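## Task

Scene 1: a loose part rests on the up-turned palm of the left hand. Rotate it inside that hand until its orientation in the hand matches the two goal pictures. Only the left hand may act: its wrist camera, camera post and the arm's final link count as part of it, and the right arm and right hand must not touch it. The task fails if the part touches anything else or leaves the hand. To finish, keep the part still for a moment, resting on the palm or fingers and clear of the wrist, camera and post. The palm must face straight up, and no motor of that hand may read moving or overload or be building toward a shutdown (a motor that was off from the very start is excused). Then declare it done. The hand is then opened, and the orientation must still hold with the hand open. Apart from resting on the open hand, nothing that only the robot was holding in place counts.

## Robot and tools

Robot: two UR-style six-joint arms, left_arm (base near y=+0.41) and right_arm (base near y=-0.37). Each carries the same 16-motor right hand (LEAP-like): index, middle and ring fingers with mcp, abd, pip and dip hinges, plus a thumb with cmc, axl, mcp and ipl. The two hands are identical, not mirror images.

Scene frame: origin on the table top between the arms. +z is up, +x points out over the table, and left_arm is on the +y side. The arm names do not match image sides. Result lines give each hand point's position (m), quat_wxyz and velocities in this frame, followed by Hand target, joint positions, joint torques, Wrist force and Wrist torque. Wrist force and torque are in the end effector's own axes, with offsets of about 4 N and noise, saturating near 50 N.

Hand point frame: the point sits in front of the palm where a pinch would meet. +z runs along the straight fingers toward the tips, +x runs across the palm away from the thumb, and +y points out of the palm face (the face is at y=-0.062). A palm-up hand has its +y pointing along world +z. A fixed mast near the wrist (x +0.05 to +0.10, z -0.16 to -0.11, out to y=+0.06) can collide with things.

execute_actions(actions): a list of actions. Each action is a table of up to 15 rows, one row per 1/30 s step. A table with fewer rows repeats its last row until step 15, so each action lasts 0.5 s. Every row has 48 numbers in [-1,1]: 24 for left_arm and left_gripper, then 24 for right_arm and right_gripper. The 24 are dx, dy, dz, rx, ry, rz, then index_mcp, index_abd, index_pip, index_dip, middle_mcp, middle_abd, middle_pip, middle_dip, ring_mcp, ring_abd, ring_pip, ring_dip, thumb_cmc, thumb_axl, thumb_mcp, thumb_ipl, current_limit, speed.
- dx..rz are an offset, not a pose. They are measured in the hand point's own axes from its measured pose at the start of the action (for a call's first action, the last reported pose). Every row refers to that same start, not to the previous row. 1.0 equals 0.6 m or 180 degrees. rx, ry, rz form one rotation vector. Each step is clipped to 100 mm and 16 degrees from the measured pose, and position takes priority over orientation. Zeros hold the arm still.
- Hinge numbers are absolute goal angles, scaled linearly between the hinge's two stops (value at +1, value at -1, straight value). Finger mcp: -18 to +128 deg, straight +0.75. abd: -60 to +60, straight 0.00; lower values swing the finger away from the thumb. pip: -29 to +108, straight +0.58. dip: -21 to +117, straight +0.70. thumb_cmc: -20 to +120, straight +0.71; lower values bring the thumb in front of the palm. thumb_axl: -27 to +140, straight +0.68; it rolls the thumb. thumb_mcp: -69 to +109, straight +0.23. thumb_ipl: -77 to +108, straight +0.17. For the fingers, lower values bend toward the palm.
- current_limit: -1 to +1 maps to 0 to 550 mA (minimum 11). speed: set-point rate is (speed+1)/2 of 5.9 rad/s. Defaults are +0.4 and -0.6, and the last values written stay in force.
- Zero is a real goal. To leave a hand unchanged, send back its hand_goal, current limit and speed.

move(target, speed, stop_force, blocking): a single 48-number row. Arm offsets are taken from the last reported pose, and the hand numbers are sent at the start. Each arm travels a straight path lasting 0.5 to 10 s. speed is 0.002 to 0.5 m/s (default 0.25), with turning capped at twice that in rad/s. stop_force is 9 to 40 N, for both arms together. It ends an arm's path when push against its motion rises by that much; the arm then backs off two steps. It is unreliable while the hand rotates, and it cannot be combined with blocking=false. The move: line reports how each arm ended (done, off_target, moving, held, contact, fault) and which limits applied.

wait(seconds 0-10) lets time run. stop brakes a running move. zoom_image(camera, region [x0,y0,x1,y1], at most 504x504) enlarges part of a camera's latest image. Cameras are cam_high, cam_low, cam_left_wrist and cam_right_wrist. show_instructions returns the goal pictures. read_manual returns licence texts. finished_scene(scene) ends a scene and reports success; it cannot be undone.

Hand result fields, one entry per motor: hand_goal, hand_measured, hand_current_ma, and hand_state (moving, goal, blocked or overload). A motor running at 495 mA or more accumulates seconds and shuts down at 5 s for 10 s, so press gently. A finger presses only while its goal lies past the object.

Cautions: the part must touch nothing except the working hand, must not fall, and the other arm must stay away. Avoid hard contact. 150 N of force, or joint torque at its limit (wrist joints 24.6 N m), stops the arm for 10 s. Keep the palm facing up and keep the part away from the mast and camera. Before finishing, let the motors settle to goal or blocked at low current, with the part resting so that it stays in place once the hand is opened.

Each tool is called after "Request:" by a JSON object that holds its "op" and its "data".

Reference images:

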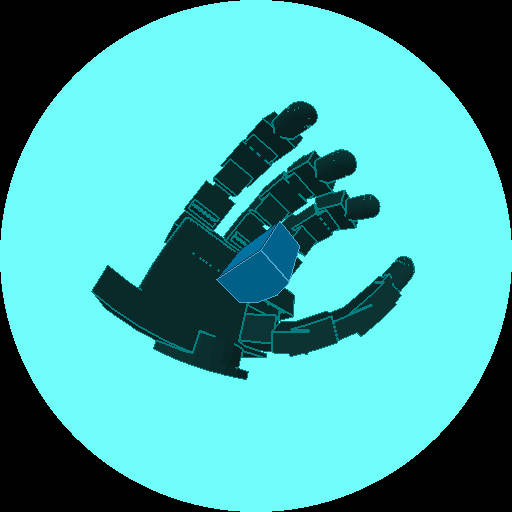

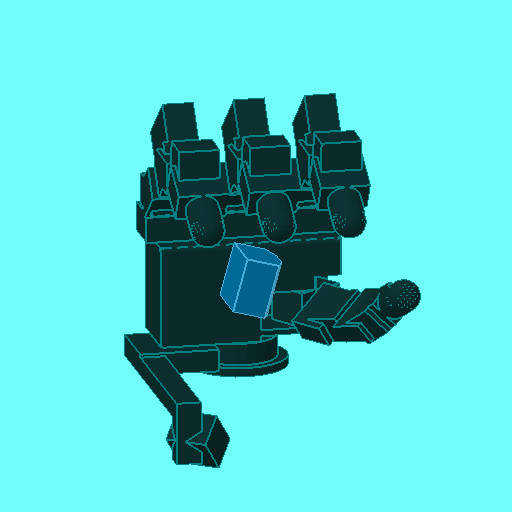

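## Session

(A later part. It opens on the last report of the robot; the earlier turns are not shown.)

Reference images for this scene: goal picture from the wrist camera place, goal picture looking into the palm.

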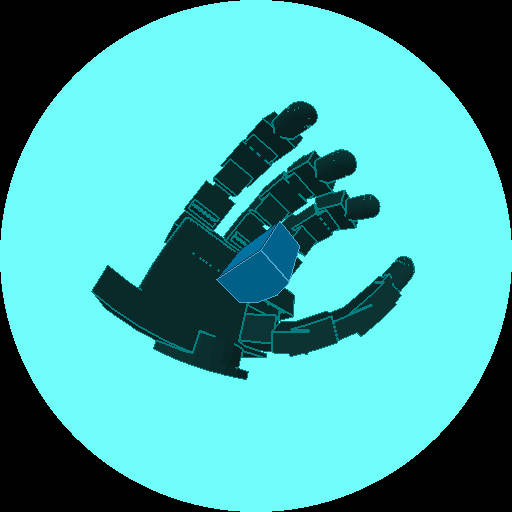

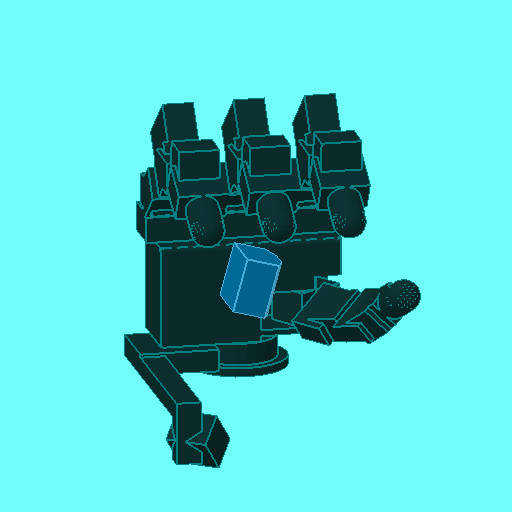

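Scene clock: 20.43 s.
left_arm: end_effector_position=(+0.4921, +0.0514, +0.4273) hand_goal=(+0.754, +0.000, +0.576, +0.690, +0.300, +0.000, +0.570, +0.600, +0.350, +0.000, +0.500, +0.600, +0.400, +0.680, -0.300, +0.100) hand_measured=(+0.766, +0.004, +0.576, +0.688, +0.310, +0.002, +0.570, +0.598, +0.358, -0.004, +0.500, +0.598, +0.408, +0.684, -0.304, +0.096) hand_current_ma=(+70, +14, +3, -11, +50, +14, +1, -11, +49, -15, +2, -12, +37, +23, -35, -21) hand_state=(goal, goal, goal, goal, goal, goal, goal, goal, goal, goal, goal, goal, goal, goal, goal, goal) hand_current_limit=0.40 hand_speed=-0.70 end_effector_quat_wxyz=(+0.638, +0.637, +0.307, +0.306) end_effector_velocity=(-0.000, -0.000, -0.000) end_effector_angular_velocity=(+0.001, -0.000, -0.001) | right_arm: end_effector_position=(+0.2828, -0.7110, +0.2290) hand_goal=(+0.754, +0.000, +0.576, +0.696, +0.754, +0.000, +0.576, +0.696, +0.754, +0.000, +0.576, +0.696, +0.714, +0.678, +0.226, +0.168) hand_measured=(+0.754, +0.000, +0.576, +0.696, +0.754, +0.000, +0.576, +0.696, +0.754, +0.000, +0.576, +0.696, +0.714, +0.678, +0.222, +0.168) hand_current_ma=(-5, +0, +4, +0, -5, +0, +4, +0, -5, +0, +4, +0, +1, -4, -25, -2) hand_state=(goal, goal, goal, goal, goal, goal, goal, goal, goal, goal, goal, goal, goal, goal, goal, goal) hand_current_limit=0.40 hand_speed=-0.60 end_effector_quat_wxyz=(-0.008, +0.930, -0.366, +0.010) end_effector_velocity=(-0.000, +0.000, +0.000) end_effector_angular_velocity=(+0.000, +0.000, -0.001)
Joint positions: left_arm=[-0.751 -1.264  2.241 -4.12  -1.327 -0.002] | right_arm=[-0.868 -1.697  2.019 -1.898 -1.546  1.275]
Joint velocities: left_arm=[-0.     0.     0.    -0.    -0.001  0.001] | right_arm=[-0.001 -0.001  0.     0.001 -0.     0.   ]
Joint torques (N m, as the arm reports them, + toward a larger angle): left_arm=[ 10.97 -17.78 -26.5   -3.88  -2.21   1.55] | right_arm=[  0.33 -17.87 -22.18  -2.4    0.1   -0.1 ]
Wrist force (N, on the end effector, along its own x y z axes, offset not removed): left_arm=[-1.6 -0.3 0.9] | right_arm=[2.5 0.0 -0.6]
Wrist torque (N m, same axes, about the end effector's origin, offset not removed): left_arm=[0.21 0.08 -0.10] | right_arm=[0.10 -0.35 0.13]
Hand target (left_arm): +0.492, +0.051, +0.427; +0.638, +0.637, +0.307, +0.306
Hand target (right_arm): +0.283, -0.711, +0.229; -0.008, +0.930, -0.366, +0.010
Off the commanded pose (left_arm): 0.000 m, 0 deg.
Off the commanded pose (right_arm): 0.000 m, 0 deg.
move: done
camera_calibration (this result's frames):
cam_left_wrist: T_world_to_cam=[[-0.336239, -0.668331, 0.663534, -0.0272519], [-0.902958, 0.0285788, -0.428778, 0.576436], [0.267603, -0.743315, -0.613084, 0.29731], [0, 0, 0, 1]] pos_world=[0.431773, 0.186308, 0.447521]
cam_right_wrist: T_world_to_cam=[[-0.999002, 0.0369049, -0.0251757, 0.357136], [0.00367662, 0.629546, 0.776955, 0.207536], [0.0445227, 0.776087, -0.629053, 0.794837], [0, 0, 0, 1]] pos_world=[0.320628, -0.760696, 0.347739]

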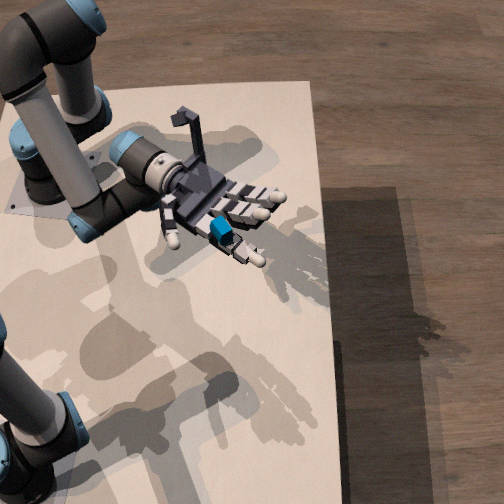

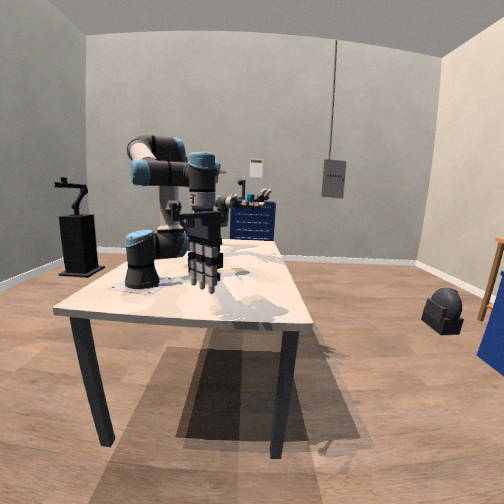

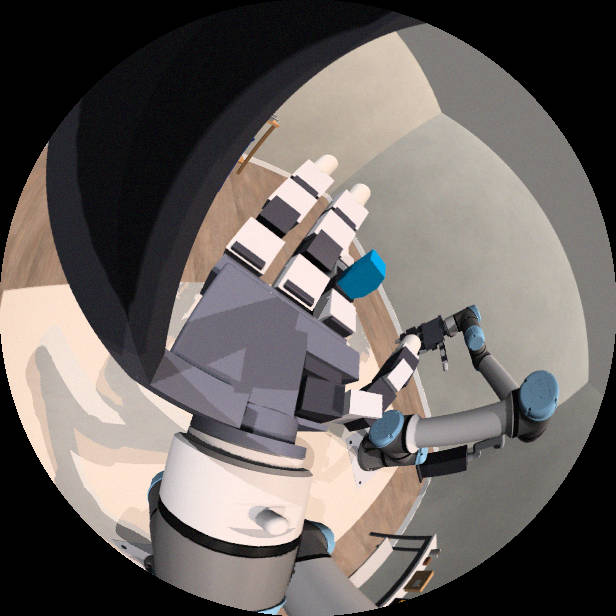

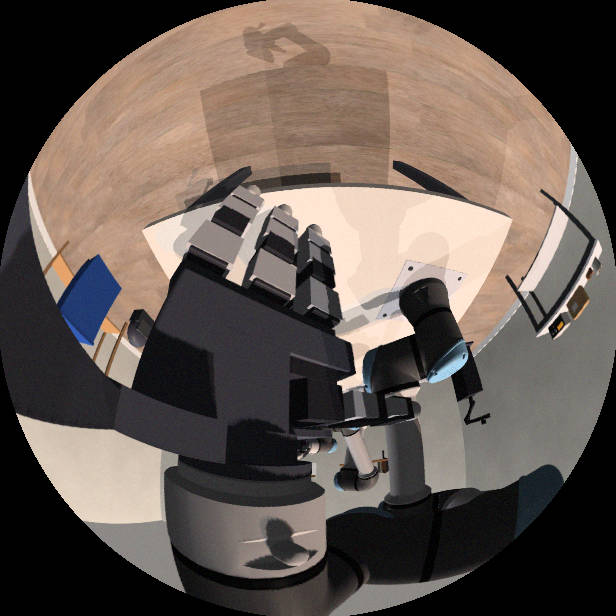

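About 19°; close.

Request:
{"op": "wait", "data": {"seconds": 1}}

Request:
{"op": "finished_scene", "data": {"scene": 1}}

Scene clock: 21.73 s.
left_arm: end_effector_position=(+0.4921, +0.0514, +0.4273) hand_goal=(+0.754, +0.000, +0.576, +0.690, +0.300, +0.000, +0.570, +0.600, +0.350, +0.000, +0.500, +0.600, +0.400, +0.680, -0.300, +0.100) hand_measured=(+0.766, +0.004, +0.576, +0.688, +0.310, +0.002, +0.570, +0.598, +0.358, -0.004, +0.500, +0.598, +0.408, +0.684, -0.304, +0.096) hand_current_ma=(+70, +14, +3, -11, +50, +14, +1, -11, +49, -15, +2, -12, +37, +23, -35, -21) hand_state=(goal, goal, goal, goal, goal, goal, goal, goal, goal, goal, goal, goal, goal, goal, goal, goal) hand_current_limit=0.40 hand_speed=-0.70 end_effector_quat_wxyz=(+0.638, +0.637, +0.307, +0.306) end_effector_velocity=(+0.000, +0.000, -0.000) end_effector_angular_velocity=(+0.001, -0.000, -0.000) | right_arm: end_effector_position=(+0.2828, -0.7110, +0.2290) hand_goal=(+0.754, +0.000, +0.576, +0.696, +0.754, +0.000, +0.576, +0.696, +0.754, +0.000, +0.576, +0.696, +0.714, +0.678, +0.226, +0.168) hand_measured=(+0.754, +0.000, +0.576, +0.696, +0.754, +0.000, +0.576, +0.696, +0.754, +0.000, +0.576, +0.696, +0.714, +0.678, +0.222, +0.168) hand_current_ma=(-5, +0, +4, +0, -5, +0, +4, +0, -5, +0, +4, +0, +1, -4, -25, -2) hand_state=(goal, goal, goal, goal, goal, goal, goal, goal, goal, goal, goal, goal, goal, goal, goal, goal) hand_current_limit=0.40 hand_speed=-0.60 end_effector_quat_wxyz=(-0.008, +0.930, -0.366, +0.010) end_effector_velocity=(-0.000, -0.000, -0.001) end_effector_angular_velocity=(+0.001, +0.000, +0.001)
Joint positions: left_arm=[-0.751 -1.264  2.241 -4.12  -1.327 -0.002] | right_arm=[-0.868 -1.697  2.019 -1.898 -1.546  1.275]
Joint velocities: left_arm=[ 0.001  0.    -0.     0.    -0.001  0.001] | right_arm=[-0.     0.001  0.001 -0.001 -0.    -0.001]
Joint torques (N m, as the arm reports them, + toward a larger angle): left_arm=[  9.48 -17.82 -25.78  -3.96  -2.42   1.67] | right_arm=[ -0.16 -18.11 -21.97  -2.6    0.13  -0.12]
Wrist force (N, on the end effector, along its own x y z axes, offset not removed): left_arm=[-4.0 -1.6 1.4] | right_arm=[0.2 -1.6 2.4]
Wrist torque (N m, same axes, about the end effector's origin, offset not removed): left_arm=[-0.12 0.34 -0.29] | right_arm=[-0.32 -0.16 -0.16]
Hand target (left_arm): +0.492, +0.051, +0.427; +0.638, +0.637, +0.307, +0.306
Hand target (right_arm): +0.283, -0.711, +0.229; -0.008, +0.930, -0.366, +0.010
Off the commanded pose (left_arm): 0.000 m, 0 deg.
Off the commanded pose (right_arm): 0.000 m, 0 deg.
wait: 1.00 s; at rest from the start
camera_calibration (this result's frames):
cam_left_wrist: T_world_to_cam=[[-0.336238, -0.668331, 0.663534, -0.0272519], [-0.902958, 0.0285788, -0.428778, 0.576436], [0.267603, -0.743315, -0.613084, 0.29731], [0, 0, 0, 1]] pos_world=[0.431773, 0.186308, 0.447521]
cam_right_wrist: T_world_to_cam=[[-0.999002, 0.0369049, -0.0251757, 0.357136], [0.00367658, 0.629546, 0.776955, 0.207536], [0.0445227, 0.776086, -0.629053, 0.794837], [0, 0, 0, 1]] pos_world=[0.320628, -0.760696, 0.347739]

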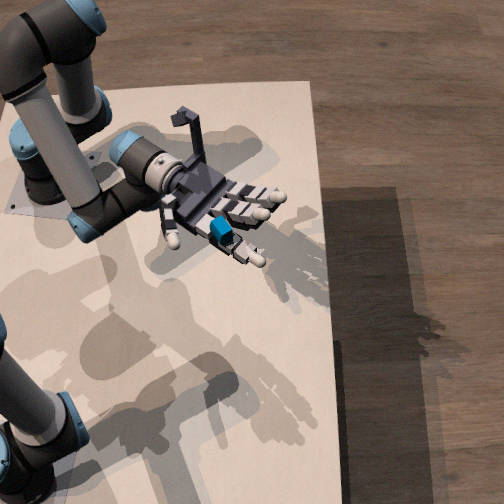

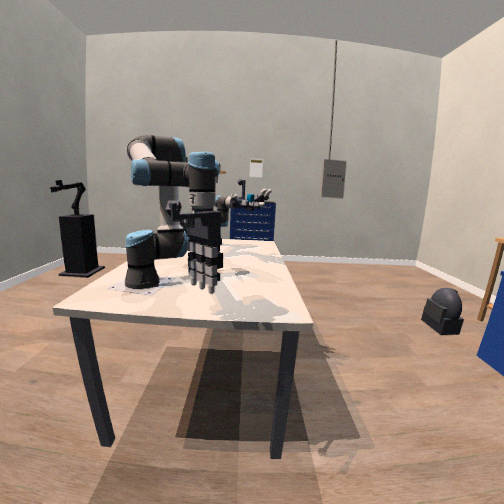

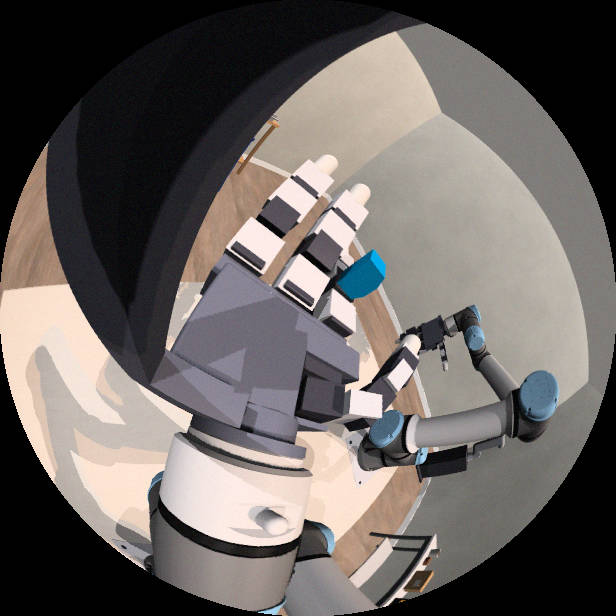

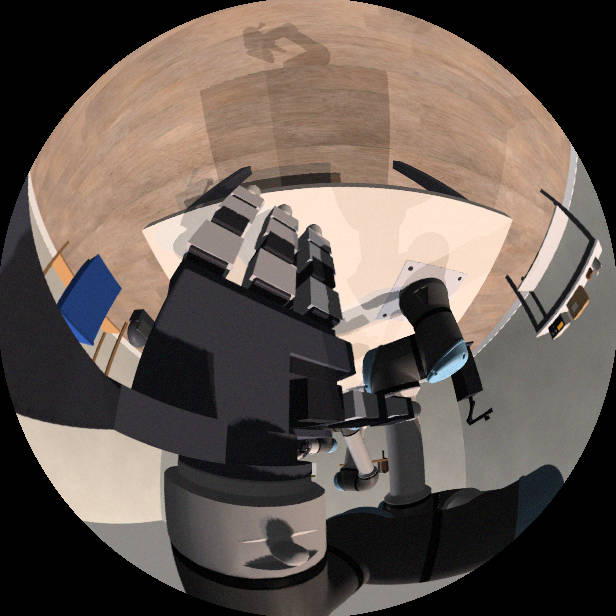

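The scene is finished: the task was done.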